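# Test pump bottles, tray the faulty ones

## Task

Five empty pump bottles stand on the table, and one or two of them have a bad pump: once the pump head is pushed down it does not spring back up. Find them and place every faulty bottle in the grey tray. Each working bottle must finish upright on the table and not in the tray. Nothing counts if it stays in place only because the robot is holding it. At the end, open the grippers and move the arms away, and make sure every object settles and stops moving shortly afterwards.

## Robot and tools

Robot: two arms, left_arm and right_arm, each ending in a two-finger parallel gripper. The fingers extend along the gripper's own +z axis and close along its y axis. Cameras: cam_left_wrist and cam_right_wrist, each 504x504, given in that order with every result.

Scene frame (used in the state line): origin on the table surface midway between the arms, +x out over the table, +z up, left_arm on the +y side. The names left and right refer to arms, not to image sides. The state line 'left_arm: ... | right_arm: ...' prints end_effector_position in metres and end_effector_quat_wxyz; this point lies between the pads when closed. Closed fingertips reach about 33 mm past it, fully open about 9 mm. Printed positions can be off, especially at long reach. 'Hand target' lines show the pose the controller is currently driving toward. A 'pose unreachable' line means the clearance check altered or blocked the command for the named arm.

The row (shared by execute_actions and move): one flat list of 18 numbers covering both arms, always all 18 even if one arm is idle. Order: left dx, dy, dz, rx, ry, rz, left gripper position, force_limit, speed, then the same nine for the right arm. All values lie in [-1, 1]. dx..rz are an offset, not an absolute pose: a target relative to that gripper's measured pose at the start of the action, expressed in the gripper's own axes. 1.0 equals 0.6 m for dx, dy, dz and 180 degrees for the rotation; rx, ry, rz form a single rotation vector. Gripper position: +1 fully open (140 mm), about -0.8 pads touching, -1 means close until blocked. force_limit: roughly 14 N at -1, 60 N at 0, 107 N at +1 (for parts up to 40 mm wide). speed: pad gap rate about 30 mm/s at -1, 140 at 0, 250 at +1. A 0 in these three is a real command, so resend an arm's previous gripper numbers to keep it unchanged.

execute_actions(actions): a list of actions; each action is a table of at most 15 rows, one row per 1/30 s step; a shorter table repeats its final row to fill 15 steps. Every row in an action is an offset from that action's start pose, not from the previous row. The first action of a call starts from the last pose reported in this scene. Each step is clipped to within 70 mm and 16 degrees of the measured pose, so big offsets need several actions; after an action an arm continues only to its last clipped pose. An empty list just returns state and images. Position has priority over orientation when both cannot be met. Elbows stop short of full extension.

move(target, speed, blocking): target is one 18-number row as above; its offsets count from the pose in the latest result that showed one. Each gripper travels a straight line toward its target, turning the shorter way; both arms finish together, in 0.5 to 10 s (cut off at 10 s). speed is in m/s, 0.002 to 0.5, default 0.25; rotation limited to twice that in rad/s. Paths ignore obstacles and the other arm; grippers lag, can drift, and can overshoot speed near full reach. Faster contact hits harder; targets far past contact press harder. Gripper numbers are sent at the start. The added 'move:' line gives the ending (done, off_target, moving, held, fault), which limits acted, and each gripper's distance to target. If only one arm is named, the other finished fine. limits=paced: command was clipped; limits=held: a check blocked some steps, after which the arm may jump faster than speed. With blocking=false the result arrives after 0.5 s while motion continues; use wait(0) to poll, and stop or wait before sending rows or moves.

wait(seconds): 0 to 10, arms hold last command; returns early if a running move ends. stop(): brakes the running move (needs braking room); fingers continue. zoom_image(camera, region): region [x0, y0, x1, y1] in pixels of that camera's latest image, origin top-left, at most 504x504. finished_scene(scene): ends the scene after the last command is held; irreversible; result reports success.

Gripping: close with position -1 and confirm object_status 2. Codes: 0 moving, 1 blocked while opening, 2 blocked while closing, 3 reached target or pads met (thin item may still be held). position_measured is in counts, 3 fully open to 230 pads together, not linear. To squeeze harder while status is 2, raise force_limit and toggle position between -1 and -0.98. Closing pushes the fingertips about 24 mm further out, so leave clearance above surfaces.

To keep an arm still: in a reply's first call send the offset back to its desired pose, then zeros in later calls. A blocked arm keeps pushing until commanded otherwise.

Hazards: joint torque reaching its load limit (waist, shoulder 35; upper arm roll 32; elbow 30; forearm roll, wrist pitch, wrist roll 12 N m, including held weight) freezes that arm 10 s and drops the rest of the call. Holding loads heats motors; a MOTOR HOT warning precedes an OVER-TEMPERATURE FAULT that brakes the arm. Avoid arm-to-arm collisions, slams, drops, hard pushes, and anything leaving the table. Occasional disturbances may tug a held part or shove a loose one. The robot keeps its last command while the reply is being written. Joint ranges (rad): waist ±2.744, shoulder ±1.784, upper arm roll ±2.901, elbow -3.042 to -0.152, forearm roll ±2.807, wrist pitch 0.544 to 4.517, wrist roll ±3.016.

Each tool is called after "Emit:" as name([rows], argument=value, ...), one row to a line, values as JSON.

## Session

Emit:
execute_actions(actions=[])

Scene clock: 0.00 s.
left_arm: end_effector_position=(+0.4174, +0.4246, +0.1158) position_measured=3 object_status=3 end_effector_quat_wxyz=(-0.047, +0.923, +0.378, +0.060) | right_arm: end_effector_position=(+0.6034, -0.2391, +0.4145) position_measured=3 object_status=3 end_effector_quat_wxyz=(-0.002, +0.954, -0.300, +0.000)
Joint positions: left_arm=[ 0.207 -0.419 -0.189 -2.829  0.071  2.512 -2.233] | right_arm=[-0.003 -0.003 -0.003 -1.571  0.003  1.571 -0.793]
Joint velocities: left_arm=[ 0.     0.001  0.001 -0.     0.    -0.     0.001] | right_arm=[-0.001 -0.    -0.     0.    -0.     0.     0.   ]
Hand target (left_arm): +0.417, +0.425, +0.116; -0.047, +0.923, +0.378, +0.060
Hand target (right_arm): +0.603, -0.239, +0.415; -0.002, +0.954, -0.300, +0.000

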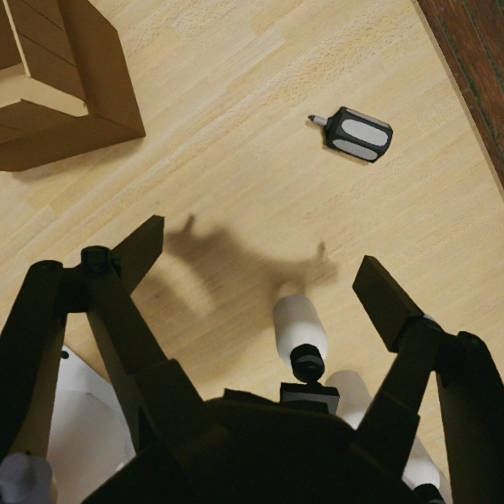

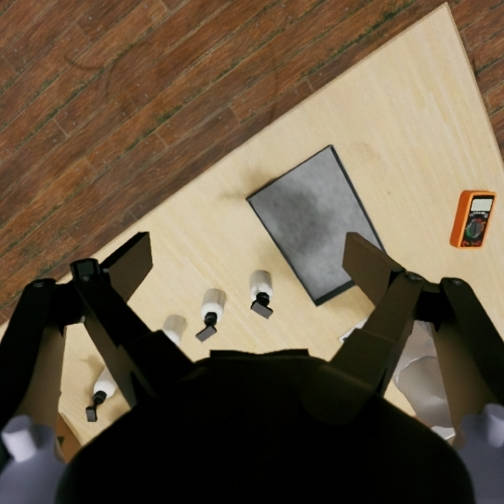

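Emit:
zoom_image(camera="cam_right_wrist", region=[150, 250, 300, 360])

Emit:
zoom_image(camera="cam_left_wrist", region=[230, 260, 460, 504])

Emit:
zoom_image(camera="cam_right_wrist", region=[40, 330, 190, 460])

Region (150, 250, 300, 360) of cam_right_wrist's 504x504 image, scaled by 3.360, with more detail than that image has; it fills the top 370 rows of this view, and the rest is white.

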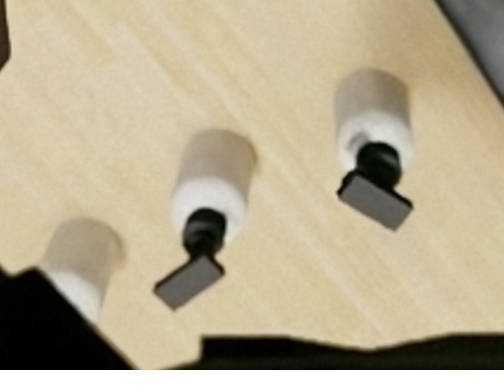

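Region (230, 260, 460, 504) of cam_left_wrist's 504x504 image, scaled by 2.066, with more detail than that image has; it fills the left 475 columns of this view, and the rest is white.

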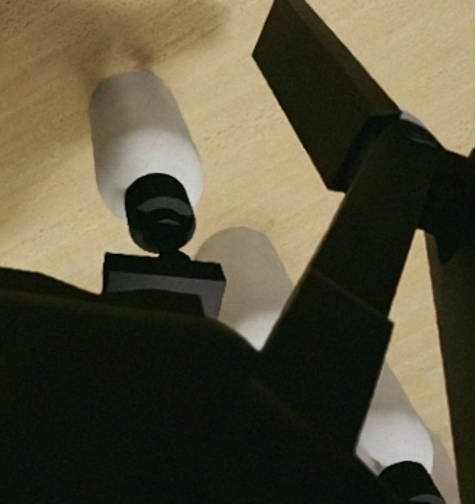

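Region (40, 330, 190, 460) of cam_right_wrist's 504x504 image, scaled by 3.360, with more detail than that image has; it fills the top 437 rows of this view, and the rest is white.

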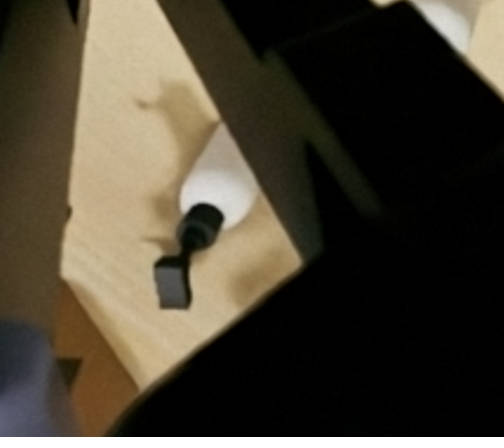

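Emit:
move(target=[-0.0945,0.0818,-0.2608,-0.0307,-0.0392,0.2469,-1,0,1, -0.3733,0.063,0.366,0,0,-0.194,-1,0,1], speed=0.4)

Emit:
execute_actions(actions=[])

Scene clock: 26.73 s.
left_arm: end_effector_position=(+0.3980, +0.3261, +0.2575) position_measured=233 object_status=3 end_effector_quat_wxyz=(+0.002, +1.000, +0.003, -0.001) | right_arm: end_effector_position=(+0.3989, -0.1406, +0.1947) position_measured=233 object_status=3 end_effector_quat_wxyz=(-0.000, +1.000, -0.004, -0.001)
Joint positions: left_arm=[-0.272 -0.641  0.099 -2.573  0.058  1.933 -1.647] | right_arm=[ 0.272 -0.45   0.062 -2.596  0.034  2.146 -1.078]
Joint velocities: left_arm=[-0.005  0.     0.004  0.001  0.004 -0.005  0.023] | right_arm=[ 0.    -0.001 -0.     0.     0.     0.004 -0.013]
Hand target (left_arm): +0.398, +0.327, +0.258; +0.001, +1.000, -0.004, -0.002
Hand target (right_arm): +0.399, -0.140, +0.194; -0.002, +1.000, -0.001, +0.000
Off the commanded pose (left_arm): 0.005 m, 0 deg.
Off the commanded pose (right_arm): 0.001 m, 0 deg.
move: off_target (left_arm)

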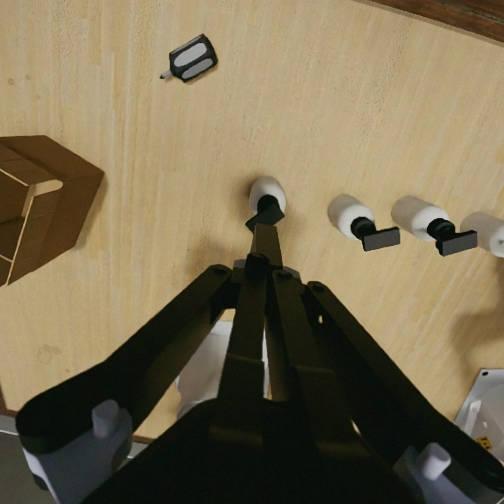

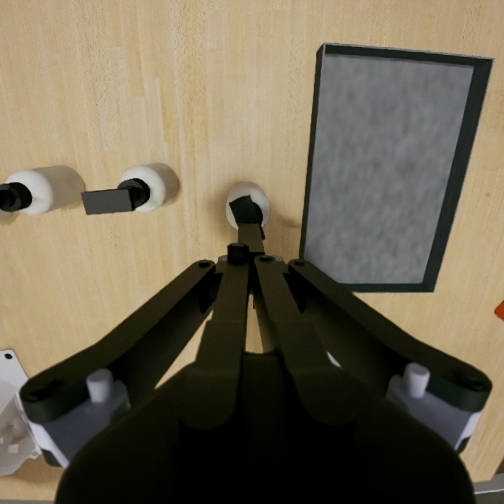

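Scene clock: 26.73 s.
left_arm: end_effector_position=(+0.3980, +0.3261, +0.2575) position_measured=233 object_status=3 end_effector_quat_wxyz=(+0.002, +1.000, +0.003, -0.001) | right_arm: end_effector_position=(+0.3989, -0.1406, +0.1947) position_measured=233 object_status=3 end_effector_quat_wxyz=(-0.000, +1.000, -0.004, -0.001)
Joint positions: left_arm=[-0.272 -0.641  0.099 -2.573  0.058  1.933 -1.647] | right_arm=[ 0.272 -0.45   0.062 -2.596  0.034  2.146 -1.078]
Joint velocities: left_arm=[-0.005  0.     0.004  0.001  0.004 -0.005  0.023] | right_arm=[ 0.    -0.001 -0.     0.     0.     0.004 -0.013]
Hand target (left_arm): +0.398, +0.327, +0.258; +0.001, +1.000, -0.004, -0.002
Hand target (right_arm): +0.399, -0.140, +0.194; -0.002, +1.000, -0.001, +0.000
Off the commanded pose (left_arm): 0.005 m, 0 deg.
Off the commanded pose (right_arm): 0.001 m, 0 deg.

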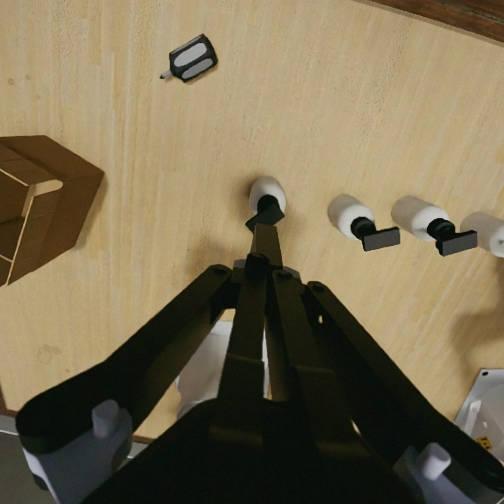

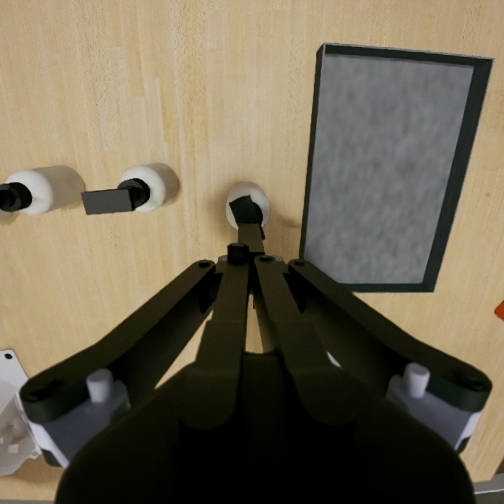

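Emit:
execute_actions(actions=[])

Scene clock: 37.17 s.
left_arm: end_effector_position=(+0.3979, +0.3262, +0.2575) position_measured=233 object_status=3 end_effector_quat_wxyz=(+0.002, +1.000, -0.001, -0.001) | right_arm: end_effector_position=(+0.3990, -0.1405, +0.1947) position_measured=233 object_status=3 end_effector_quat_wxyz=(-0.000, +1.000, -0.002, -0.000)
Joint positions: left_arm=[-0.272 -0.641  0.099 -2.572  0.058  1.932 -1.641] | right_arm=[ 0.272 -0.45   0.062 -2.596  0.034  2.147 -1.082]
Joint velocities: left_arm=[ 0.001 -0.     0.    -0.     0.    -0.001  0.002] | right_arm=[ 0.    -0.001 -0.001  0.    -0.    -0.001 -0.001]
Hand target (left_arm): +0.398, +0.327, +0.258; +0.001, +1.000, -0.004, -0.002
Hand target (right_arm): +0.399, -0.140, +0.194; -0.002, +1.000, -0.001, +0.000
Off the commanded pose (left_arm): 0.005 m, 0 deg.
Off the commanded pose (right_arm): 0.001 m, 0 deg.

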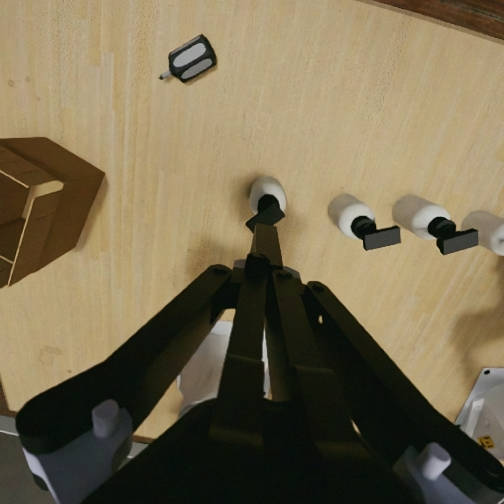

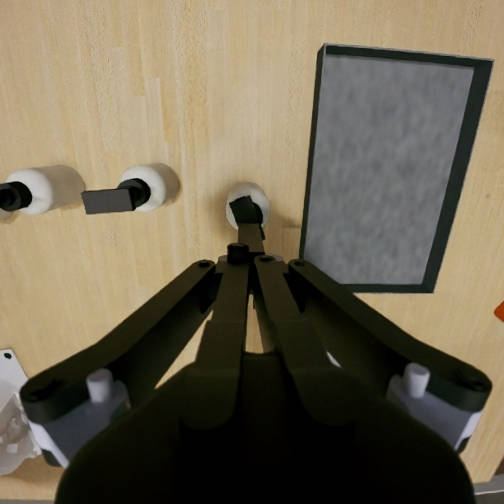

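Emit:
zoom_image(camera="cam_right_wrist", region=[200, 160, 310, 270])

Emit:
zoom_image(camera="cam_left_wrist", region=[220, 150, 330, 260])

Region (200, 160, 310, 270) of cam_right_wrist's 504x504 image, scaled by 4.582, with more detail than that image has.

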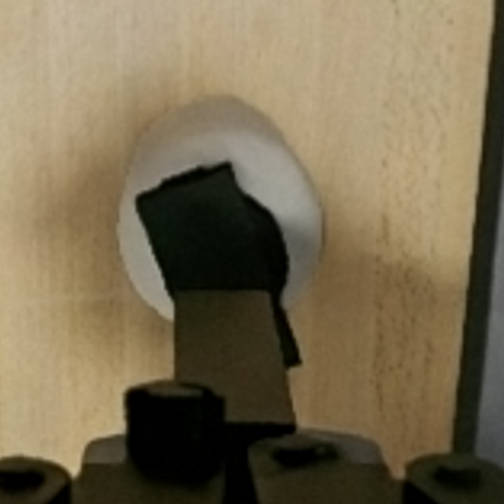

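Region (220, 150, 330, 260) of cam_left_wrist's 504x504 image, scaled by 4.582, with more detail than that image has.

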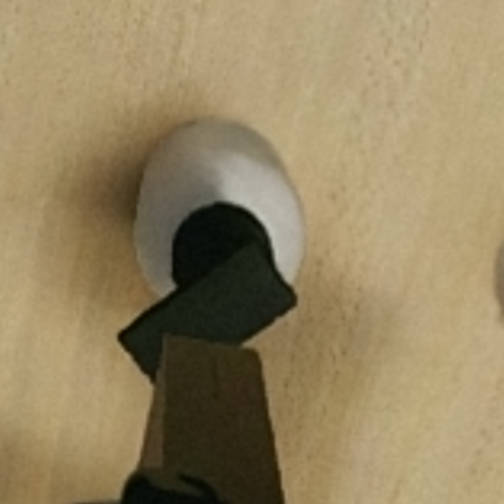

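Emit:
move(target=[-0.0167,0.0067,0.1042,0,0,0,-1,0,1, 0.0036,0,0.0700,0,0,0,-1,0,1], speed=0.09)

Scene clock: 59.07 s.
left_arm: end_effector_position=(+0.3884, +0.3225, +0.1964) position_measured=233 object_status=3 end_effector_quat_wxyz=(+0.003, +1.000, -0.002, -0.001) | right_arm: end_effector_position=(+0.4047, -0.1383, +0.1586) position_measured=233 object_status=3 end_effector_quat_wxyz=(-0.004, +1.000, -0.003, +0.004)
Joint positions: left_arm=[-0.269 -0.62   0.098 -2.718  0.059  2.097 -1.644] | right_arm=[ 0.272 -0.386  0.062 -2.646  0.034  2.272 -1.082]
Joint velocities: left_arm=[ 0.001  0.    -0.    -0.001 -0.001  0.01   0.001] | right_arm=[-0.001  0.001  0.002  0.001 -0.     0.006 -0.   ]
Hand target (left_arm): +0.389, +0.323, +0.195; +0.002, +1.000, +0.000, -0.001
Hand target (right_arm): +0.401, -0.141, +0.153; -0.000, +1.000, -0.003, -0.000
Off the commanded pose (left_arm): 0.002 m, 0 deg.
Off the commanded pose (right_arm): 0.007 m, 1 deg.
move: off_target (right_arm)

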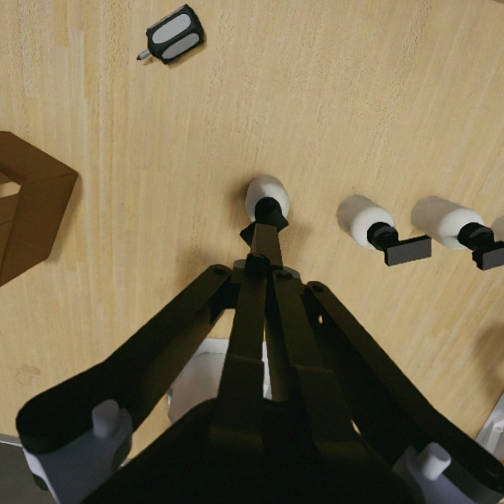

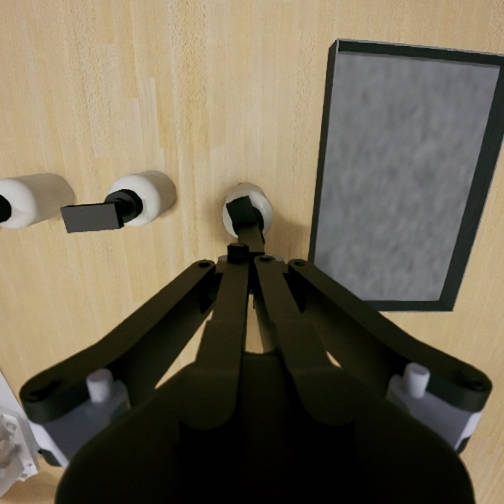

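Emit:
zoom_image(camera="cam_left_wrist", region=[220, 150, 330, 260])

Region (220, 150, 330, 260) of cam_left_wrist's 504x504 image, scaled by 4.582, with more detail than that image has.

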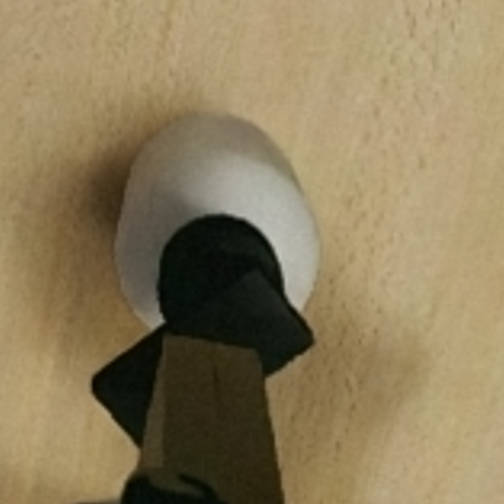

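Emit:
move(target=[0,0.0067,0.0723,0,0,0,-1,0,1, -0.004,0.003,-0.0620,-0.0025,-0.0025,-0.0019,-1,0,1], speed=0.065)

Scene clock: 65.03 s.
left_arm: end_effector_position=(+0.3901, +0.3201, +0.1561) position_measured=233 object_status=3 end_effector_quat_wxyz=(+0.002, +1.000, -0.004, +0.000) | right_arm: end_effector_position=(+0.4018, -0.1388, +0.1948) position_measured=233 object_status=3 end_effector_quat_wxyz=(-0.001, +1.000, -0.002, +0.001)
Joint positions: left_arm=[-0.269 -0.554  0.096 -2.784  0.059  2.231 -1.645] | right_arm=[ 0.272 -0.442  0.062 -2.591  0.034  2.152 -1.083]
Joint velocities: left_arm=[-0.    -0.    -0.     0.001 -0.     0.013  0.   ] | right_arm=[ 0.001  0.     0.001 -0.001  0.    -0.011  0.   ]
Hand target (left_arm): +0.389, +0.319, +0.153; +0.002, +1.000, -0.001, -0.001
Hand target (right_arm): +0.402, -0.140, +0.196; -0.000, +1.000, +0.000, +0.000
Off the commanded pose (left_arm): 0.004 m, 0 deg.
Off the commanded pose (right_arm): 0.002 m, 0 deg.
move: off_target (left_arm)

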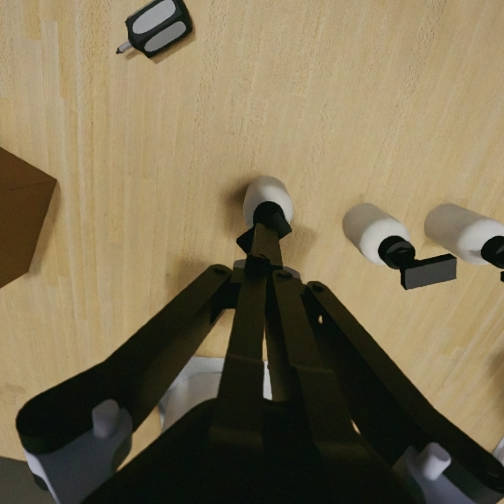

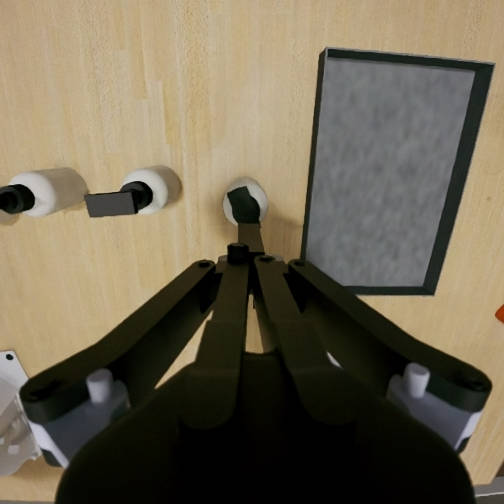

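Emit:
move(target=[0,0,-0.0665,0,0,-0.002,-1,0,1, 0.0370,-0.1870,-0.002,0,0,0,-1,0,1], speed=0.25)

Emit:
zoom_image(camera="cam_right_wrist", region=[200, 160, 420, 270])

Emit:
zoom_image(camera="cam_left_wrist", region=[220, 150, 330, 260])

Emit:
zoom_image(camera="cam_right_wrist", region=[200, 160, 310, 270])

Scene clock: 73.03 s.
left_arm: end_effector_position=(+0.3896, +0.3203, +0.1942) position_measured=233 object_status=3 end_effector_quat_wxyz=(+0.002, +1.000, -0.004, +0.000) | right_arm: end_effector_position=(+0.4243, -0.0271, +0.1958) position_measured=233 object_status=3 end_effector_quat_wxyz=(-0.002, +1.000, +0.003, -0.000)
Joint positions: left_arm=[-0.269 -0.615  0.091 -2.722  0.056  2.108 -1.645] | right_arm=[ 0.316 -0.187  0.196 -2.343  0.049  2.162 -0.922]
Joint velocities: left_arm=[ 0.001 -0.    -0.     0.001  0.    -0.004 -0.   ] | right_arm=[ 0.     0.    -0.    -0.    -0.002  0.     0.031]
Hand target (left_arm): +0.390, +0.319, +0.196; +0.003, +1.000, -0.002, -0.000
Hand target (right_arm): +0.425, -0.027, +0.196; -0.001, +1.000, -0.002, +0.001
Off the commanded pose (left_arm): 0.002 m, 0 deg.
Off the commanded pose (right_arm): 0.001 m, 1 deg.
move: done

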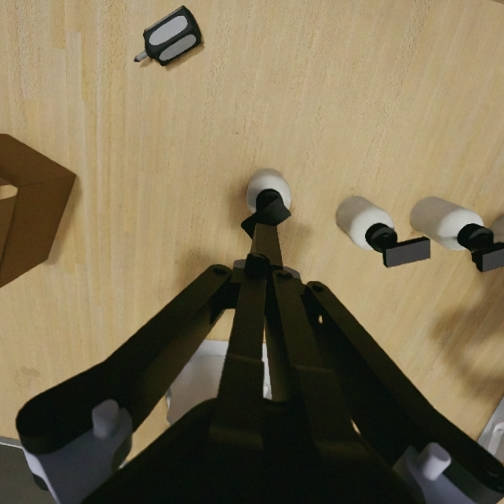

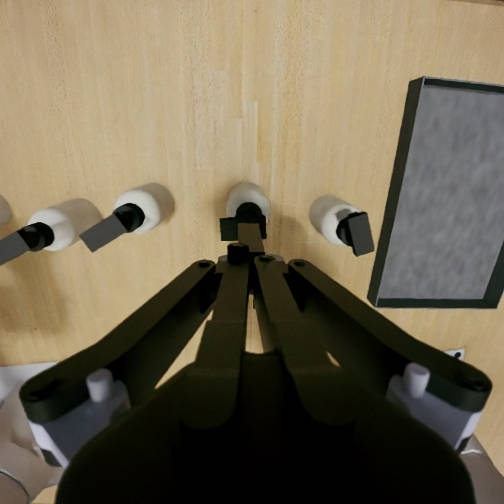

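Region (200, 160, 420, 270) of cam_right_wrist's 504x504 image, scaled by 2.291, with more detail than that image has.

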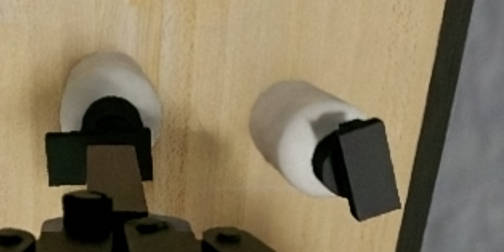

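Region (220, 150, 330, 260) of cam_left_wrist's 504x504 image, scaled by 4.582, with more detail than that image has.

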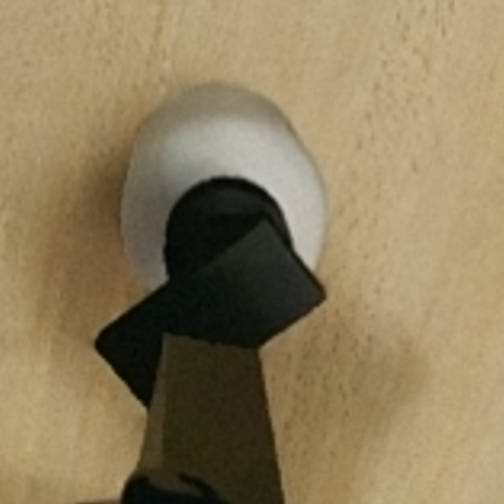

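Region (200, 160, 310, 270) of cam_right_wrist's 504x504 image, scaled by 4.582, with more detail than that image has.

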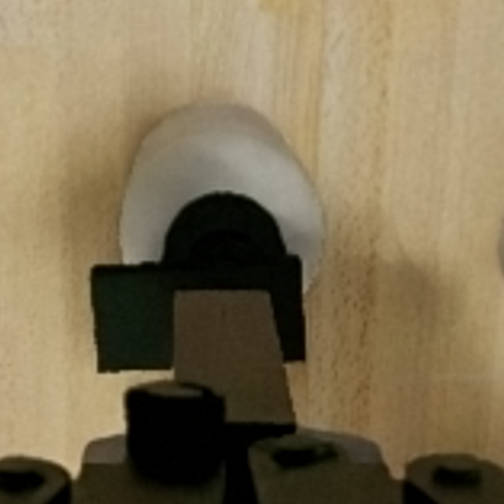

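Emit:
zoom_image(camera="cam_right_wrist", region=[300, 185, 390, 265])

Emit:
zoom_image(camera="cam_right_wrist", region=[70, 170, 190, 265])

Emit:
zoom_image(camera="cam_left_wrist", region=[325, 180, 445, 280])

Region (300, 185, 390, 265) of cam_right_wrist's 504x504 image, scaled by 5.600, with more detail than that image has.

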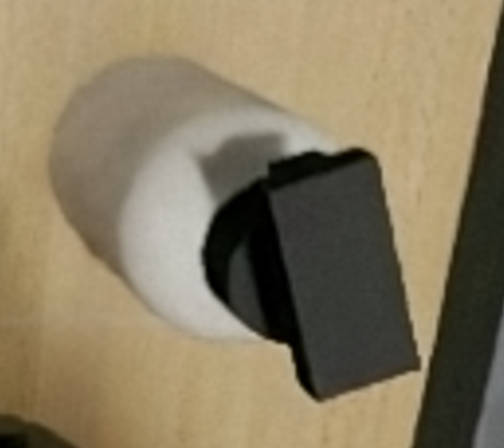

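Region (70, 170, 190, 265) of cam_right_wrist's 504x504 image, scaled by 4.200, with more detail than that image has; it fills the top 399 rows of this view, and the rest is white.

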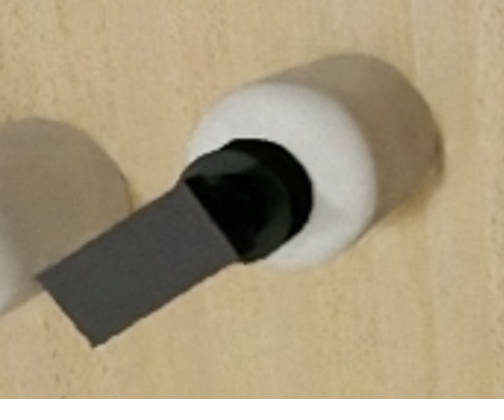

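Region (325, 180, 445, 280) of cam_left_wrist's 504x504 image, scaled by 4.200, with more detail than that image has.

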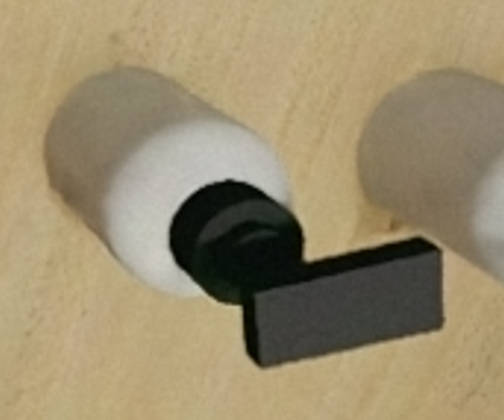

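Emit:
move(target=[-0.0043,0.2088,-0.003,0,0,-0.002,-1,0,1, 0.0033,0,0.0705,0,0,0,-1,0,1], speed=0.175)

Emit:
move(target=[0,0,0,0,0,0,-1,0,1, -0.003,0,-0.0633,0,0,0,-1,0,1], speed=0.15)

Emit:
zoom_image(camera="cam_left_wrist", region=[220, 150, 330, 260])

Emit:
zoom_image(camera="cam_right_wrist", region=[200, 160, 310, 270])

Scene clock: 112.17 s.
left_arm: end_effector_position=(+0.3845, +0.2002, +0.1942) position_measured=233 object_status=3 end_effector_quat_wxyz=(-0.003, +1.000, -0.007, -0.003) | right_arm: end_effector_position=(+0.4292, -0.0250, +0.1591) position_measured=233 object_status=3 end_effector_quat_wxyz=(-0.006, +1.000, -0.000, +0.003)
Joint positions: left_arm=[-0.343 -0.54  -0.168 -2.662 -0.096  2.118 -1.852] | right_arm=[ 0.316 -0.13   0.196 -2.387  0.041  2.272 -0.912]
Joint velocities: left_arm=[ 0.006  0.    -0.005  0.001 -0.004 -0.    -0.024] | right_arm=[ 0.    -0.    -0.    -0.     0.     0.001  0.001]
Hand target (left_arm): +0.386, +0.199, +0.195; -0.002, +1.000, +0.000, -0.001
Hand target (right_arm): +0.426, -0.027, +0.154; -0.002, +1.000, +0.003, -0.000
Off the commanded pose (left_arm): 0.006 m, 1 deg.
Off the commanded pose (right_arm): 0.007 m, 1 deg.
move: off_target (left_arm, right_arm)

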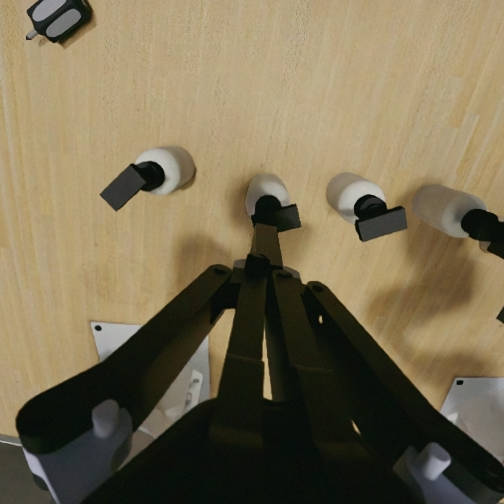

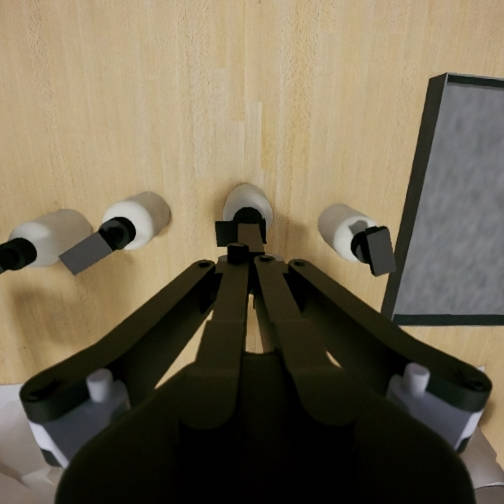

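Scene clock: 113.13 s.
left_arm: end_effector_position=(+0.3845, +0.2002, +0.1942) position_measured=233 object_status=3 end_effector_quat_wxyz=(-0.003, +1.000, -0.007, -0.003) | right_arm: end_effector_position=(+0.4278, -0.0249, +0.1964) position_measured=233 object_status=3 end_effector_quat_wxyz=(-0.006, +1.000, -0.000, +0.005)
Joint positions: left_arm=[-0.343 -0.54  -0.168 -2.662 -0.096  2.118 -1.852] | right_arm=[ 0.316 -0.187  0.196 -2.344  0.047  2.176 -0.914]
Joint velocities: left_arm=[ 0.001 -0.    -0.001 -0.    -0.002  0.    -0.001] | right_arm=[ 0.001 -0.001  0.     0.001  0.    -0.011 -0.001]
Hand target (left_arm): +0.384, +0.200, +0.194; -0.003, +1.000, -0.007, -0.003
Hand target (right_arm): +0.427, -0.025, +0.197; -0.006, +1.000, -0.000, +0.003
Off the commanded pose (left_arm): 0.000 m, 0 deg.
Off the commanded pose (right_arm): 0.001 m, 0 deg.
move: done

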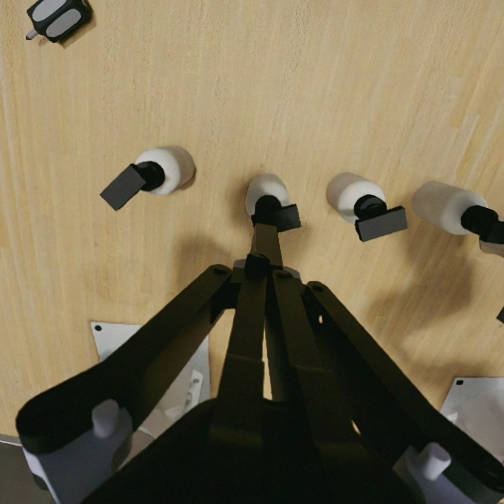

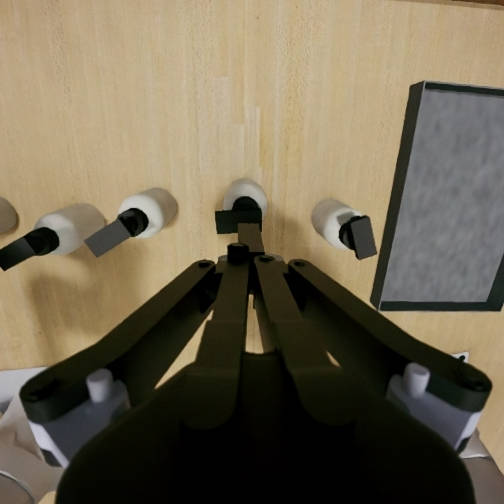

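Region (220, 150, 330, 260) of cam_left_wrist's 504x504 image, scaled by 4.582, with more detail than that image has.

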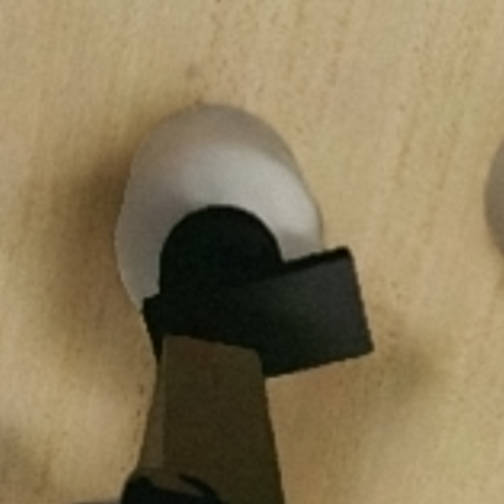

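Region (200, 160, 310, 270) of cam_right_wrist's 504x504 image, scaled by 4.582, with more detail than that image has.

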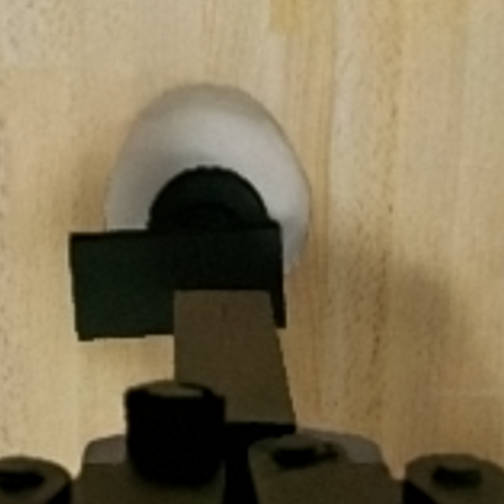

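Emit:
zoom_image(camera="cam_left_wrist", region=[90, 130, 210, 225])

Emit:
zoom_image(camera="cam_left_wrist", region=[315, 160, 504, 270])

Emit:
zoom_image(camera="cam_right_wrist", region=[300, 185, 390, 265])

Region (90, 130, 210, 225) of cam_left_wrist's 504x504 image, scaled by 4.200, with more detail than that image has; it fills the top 399 rows of this view, and the rest is white.

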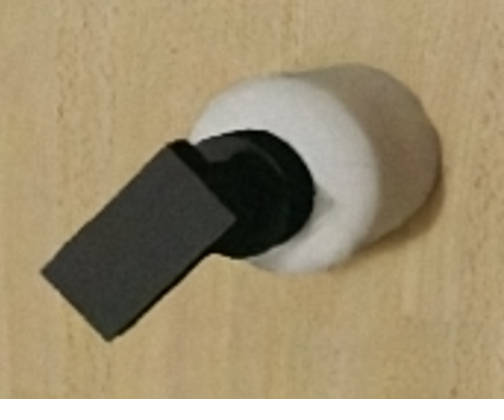

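Region (315, 160, 504, 270) of cam_left_wrist's 504x504 image, scaled by 2.667, with more detail than that image has; it fills the top 293 rows of this view, and the rest is white.

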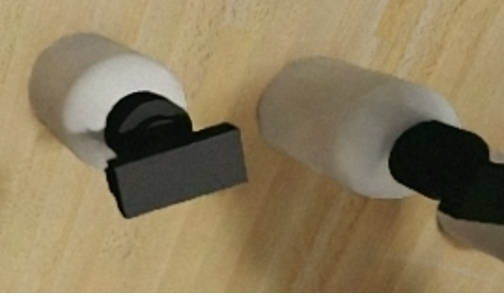

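Region (300, 185, 390, 265) of cam_right_wrist's 504x504 image, scaled by 5.600, with more detail than that image has.

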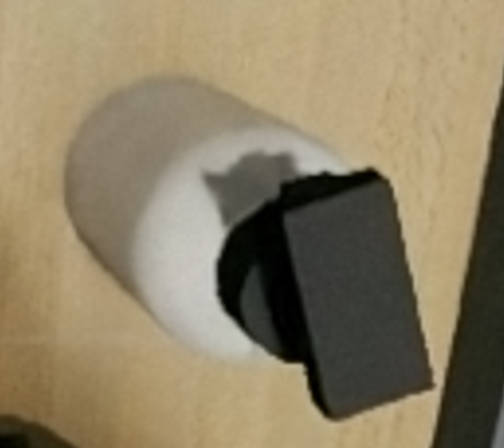

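Emit:
move(target=[0.005,0.0067,0.0687,-0.0019,0.0019,-0.0045,-1,0,1, -0.033,0.182,0.002,-0.0038,-0.0032,0,0.08,0,1], speed=0.16)

Emit:
move(target=[0,0,-0.0667,0,0,0,-1,0,1, 0,0,0.115,0,0,0,0.08,0,1], speed=0.2)

Emit:
zoom_image(camera="cam_left_wrist", region=[220, 150, 330, 260])

Emit:
zoom_image(camera="cam_right_wrist", region=[160, 150, 340, 330])

Scene clock: 132.27 s.
left_arm: end_effector_position=(+0.3898, +0.1971, +0.1564) position_measured=233 object_status=3 end_effector_quat_wxyz=(-0.001, +1.000, -0.003, +0.003) | right_arm: end_effector_position=(+0.4087, -0.1317, +0.1947) position_measured=119 object_status=3 end_effector_quat_wxyz=(-0.003, +1.000, -0.007, +0.002)
Joint positions: left_arm=[-0.343 -0.472 -0.181 -2.717 -0.099  2.253 -1.864] | right_arm=[ 0.284 -0.413  0.056 -2.567  0.031  2.161 -1.063]
Joint velocities: left_arm=[-0.001  0.001  0.    -0.001 -0.     0.006 -0.006] | right_arm=[ 0.001  0.001  0.001 -0.001  0.    -0.001 -0.029]
Hand target (left_arm): +0.388, +0.197, +0.153; -0.001, +1.000, +0.001, +0.000
Hand target (right_arm): +0.407, -0.134, +0.194; -0.000, +1.000, -0.000, +0.000
Off the commanded pose (left_arm): 0.004 m, 1 deg.
Off the commanded pose (right_arm): 0.003 m, 1 deg.
move: off_target (left_arm)

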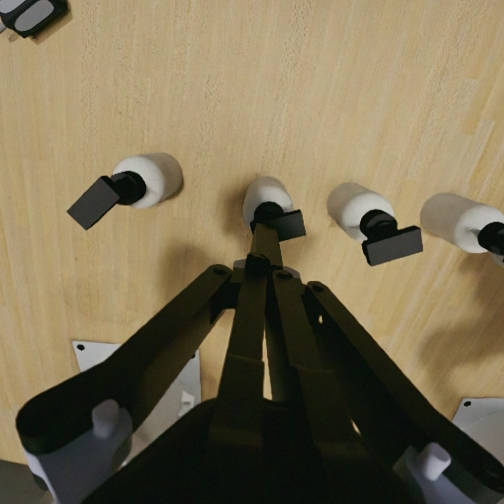

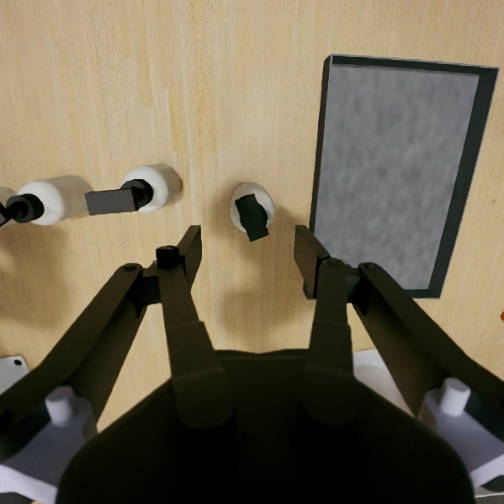

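Scene clock: 133.37 s.
left_arm: end_effector_position=(+0.3890, +0.1963, +0.1948) position_measured=233 object_status=3 end_effector_quat_wxyz=(-0.001, +1.000, -0.002, +0.003) | right_arm: end_effector_position=(+0.4086, -0.1325, +0.1263) position_measured=119 object_status=3 end_effector_quat_wxyz=(-0.003, +1.000, -0.008, +0.000)
Joint positions: left_arm=[-0.343 -0.534 -0.173 -2.658 -0.099  2.134 -1.864] | right_arm=[ 0.284 -0.297  0.058 -2.658  0.031  2.364 -1.063]
Joint velocities: left_arm=[-0.001 -0.002  0.001 -0.     0.    -0.007  0.   ] | right_arm=[ 0.001  0.001  0.001  0.001  0.     0.012 -0.001]
Hand target (left_arm): +0.389, +0.196, +0.196; -0.001, +1.000, -0.004, +0.003
Hand target (right_arm): +0.409, -0.132, +0.126; -0.003, +1.000, -0.008, +0.002
Off the commanded pose (left_arm): 0.002 m, 0 deg.
Off the commanded pose (right_arm): 0.001 m, 0 deg.
move: done

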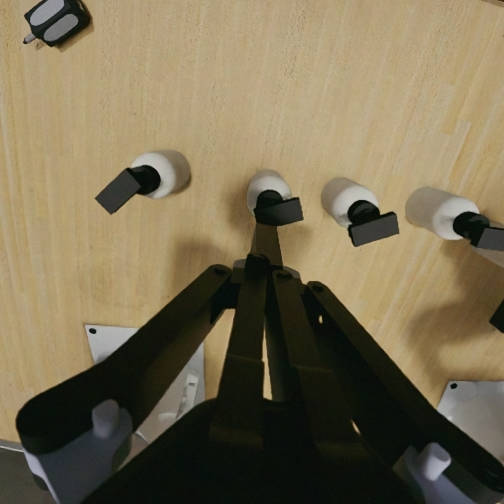

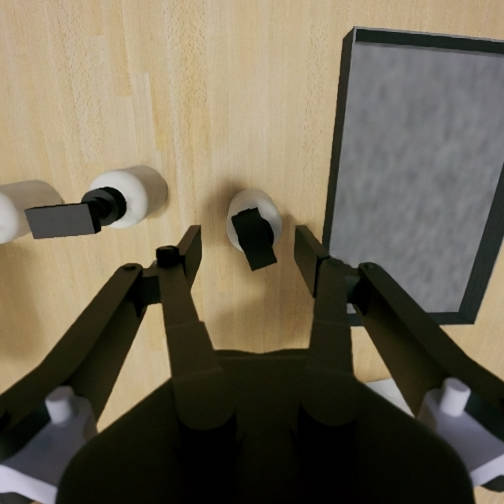

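Region (220, 150, 330, 260) of cam_left_wrist's 504x504 image, scaled by 4.582, with more detail than that image has.

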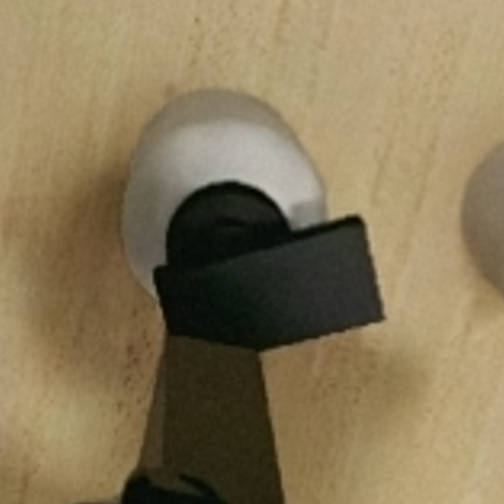

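Region (160, 150, 340, 330) of cam_right_wrist's 504x504 image, scaled by 2.800, with more detail than that image has.

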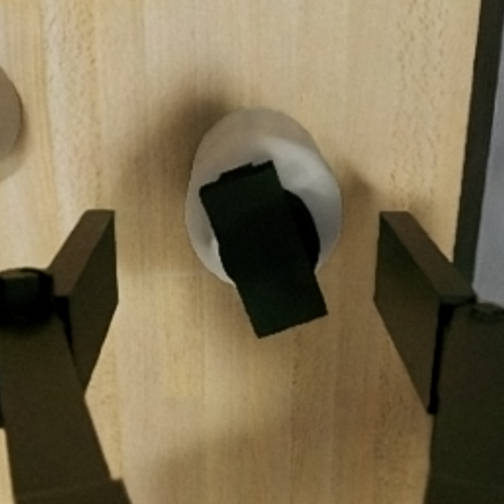

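Emit:
move(target=[0.035,0.178,-0.002,0,-0.002,-0.001,-1,0,1, 0.0067,0.0093,0.102,-0.0019,0,-0.005,0.08,0,1], speed=0.2)

Emit:
zoom_image(camera="cam_left_wrist", region=[220, 150, 330, 260])

Emit:
zoom_image(camera="cam_right_wrist", region=[160, 150, 340, 330])

Scene clock: 147.70 s.
left_arm: end_effector_position=(+0.4090, +0.0932, +0.1955) position_measured=233 object_status=3 end_effector_quat_wxyz=(-0.006, +1.000, -0.008, -0.001) | right_arm: end_effector_position=(+0.4114, -0.1372, +0.0655) position_measured=119 object_status=3 end_effector_quat_wxyz=(+0.000, +1.000, -0.003, -0.001)
Joint positions: left_arm=[-0.349 -0.32  -0.365 -2.457 -0.124  2.146 -2.042] | right_arm=[ 0.274 -0.147  0.058 -2.699  0.016  2.549 -1.074]
Joint velocities: left_arm=[ 0.004 -0.    -0.004  0.001 -0.001 -0.    -0.029] | right_arm=[ 0.001  0.001 -0.     0.    -0.001  0.006 -0.004]
Hand target (left_arm): +0.410, +0.092, +0.196; -0.005, +1.000, -0.000, +0.000
Hand target (right_arm): +0.413, -0.138, +0.065; +0.001, +1.000, -0.000, +0.000
Off the commanded pose (left_arm): 0.004 m, 1 deg.
Off the commanded pose (right_arm): 0.001 m, 0 deg.
move: off_target (left_arm)

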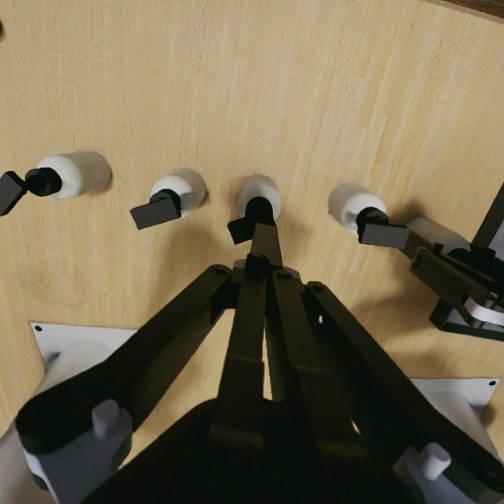

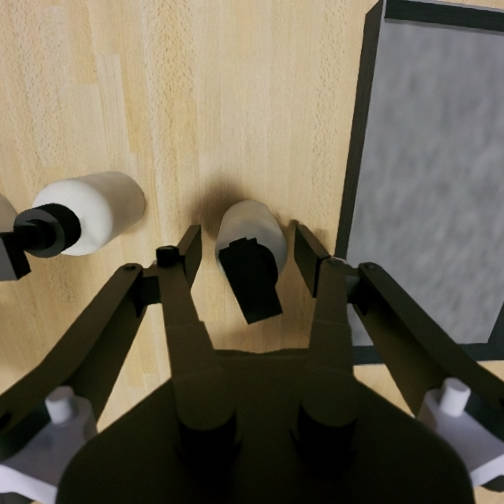

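Region (220, 150, 330, 260) of cam_left_wrist's 504x504 image, scaled by 4.582, with more detail than that image has.

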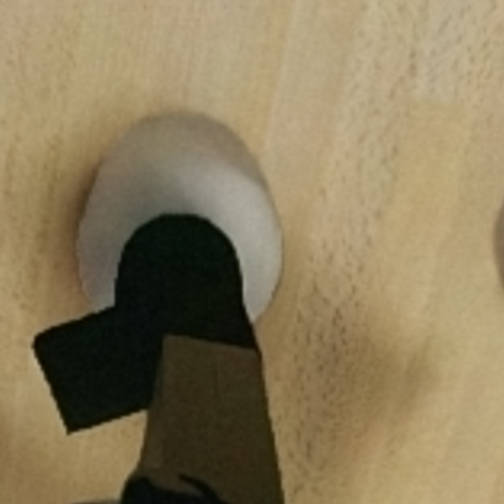

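Region (160, 150, 340, 330) of cam_right_wrist's 504x504 image, scaled by 2.800, with more detail than that image has.

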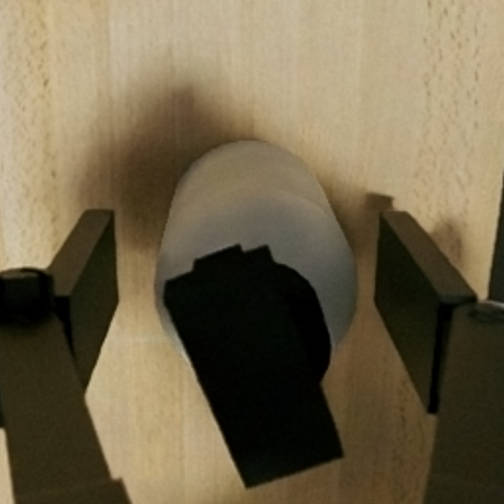

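Emit:
move(target=[0.002,-0.0067,0.0708,-0.0038,0.0006,-0.005,-1,0,1, 0.001,0.004,0,0,0,0,-1,0,-0.3], speed=0.065)

Emit:
move(target=[0,0,-0.0667,0,0,0,-1,0,1, 0,0.02,-0.09,0,0,0,-1,0,-0.3], speed=0.15)

Emit:
zoom_image(camera="cam_left_wrist", region=[220, 150, 330, 260])

Scene clock: 157.73 s.
left_arm: end_effector_position=(+0.4104, +0.0970, +0.1547) position_measured=233 object_status=3 end_effector_quat_wxyz=(+0.000, +1.000, +0.001, -0.000) | right_arm: end_effector_position=(+0.4123, -0.1376, +0.0659) position_measured=159 object_status=2 end_effector_quat_wxyz=(-0.000, +1.000, -0.003, -0.001)
Joint positions: left_arm=[-0.346 -0.266 -0.365 -2.524 -0.124  2.271 -2.051] | right_arm=[ 0.273 -0.148  0.057 -2.699  0.016  2.55  -1.075]
Joint velocities: left_arm=[ 0.     0.001 -0.001 -0.001 -0.001  0.011 -0.001] | right_arm=[-0.    -0.    -0.001 -0.001 -0.002  0.    -0.001]
Hand target (left_arm): +0.411, +0.098, +0.153; -0.000, +1.000, +0.001, +0.001
Hand target (right_arm): +0.412, -0.140, +0.066; +0.000, +1.000, -0.003, -0.001
Off the commanded pose (left_arm): 0.002 m, 0 deg.
Off the commanded pose (right_arm): 0.002 m, 0 deg.
move: done

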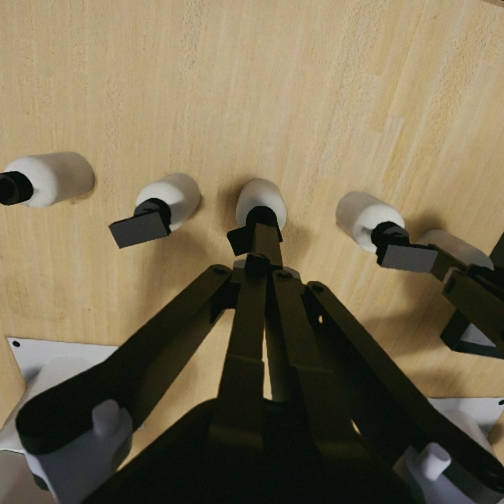

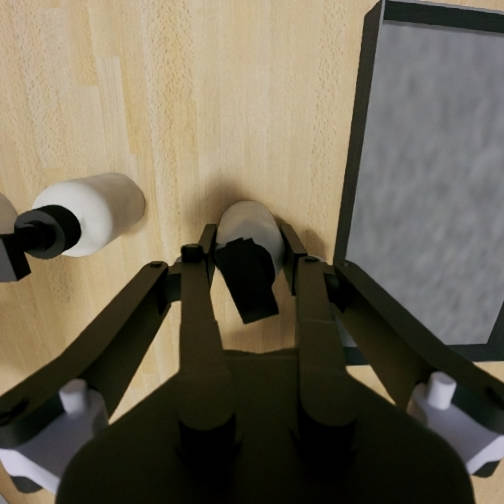

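Scene clock: 158.80 s.
left_arm: end_effector_position=(+0.4102, +0.0972, +0.1934) position_measured=233 object_status=3 end_effector_quat_wxyz=(-0.000, +1.000, +0.003, +0.001) | right_arm: end_effector_position=(+0.4123, -0.1484, +0.1192) position_measured=159 object_status=2 end_effector_quat_wxyz=(-0.001, +1.000, -0.005, +0.001)
Joint positions: left_arm=[-0.351 -0.327 -0.35  -2.473 -0.132  2.161 -2.045] | right_arm=[ 0.268 -0.295  0.036 -2.677  0.016  2.384 -1.096]
Joint velocities: left_arm=[-0.001 -0.    -0.001 -0.001  0.    -0.007  0.003] | right_arm=[-0.     0.001  0.     0.001  0.001 -0.011 -0.005]
Hand target (left_arm): +0.410, +0.096, +0.195; +0.001, +1.000, +0.000, -0.000
Hand target (right_arm): +0.412, -0.149, +0.120; -0.000, +1.000, -0.003, -0.001
Off the commanded pose (left_arm): 0.001 m, 0 deg.
Off the commanded pose (right_arm): 0.001 m, 0 deg.
move: done

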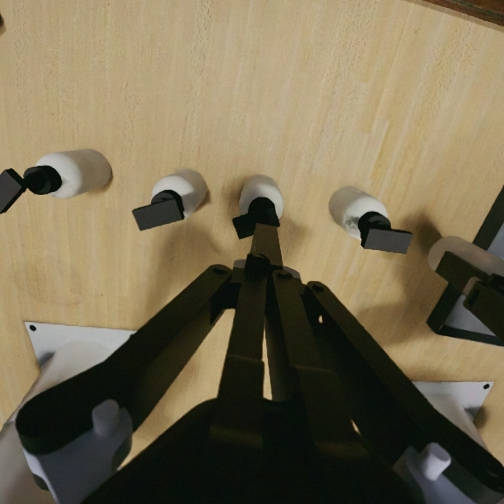

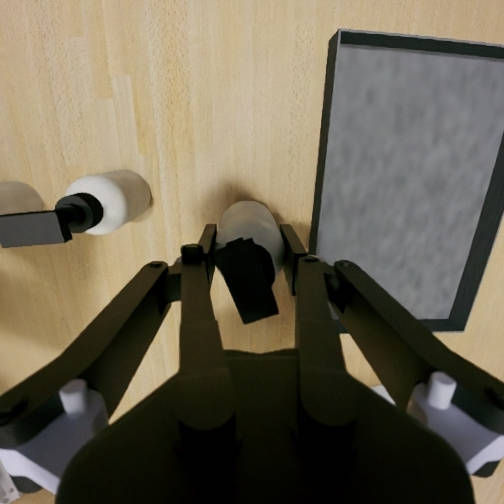

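Region (220, 150, 330, 260) of cam_left_wrist's 504x504 image, scaled by 4.582, with more detail than that image has.

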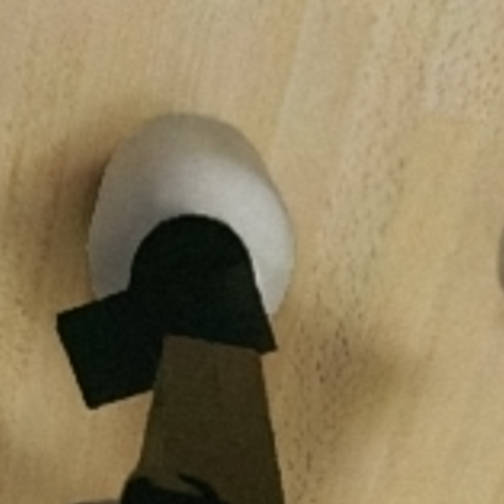

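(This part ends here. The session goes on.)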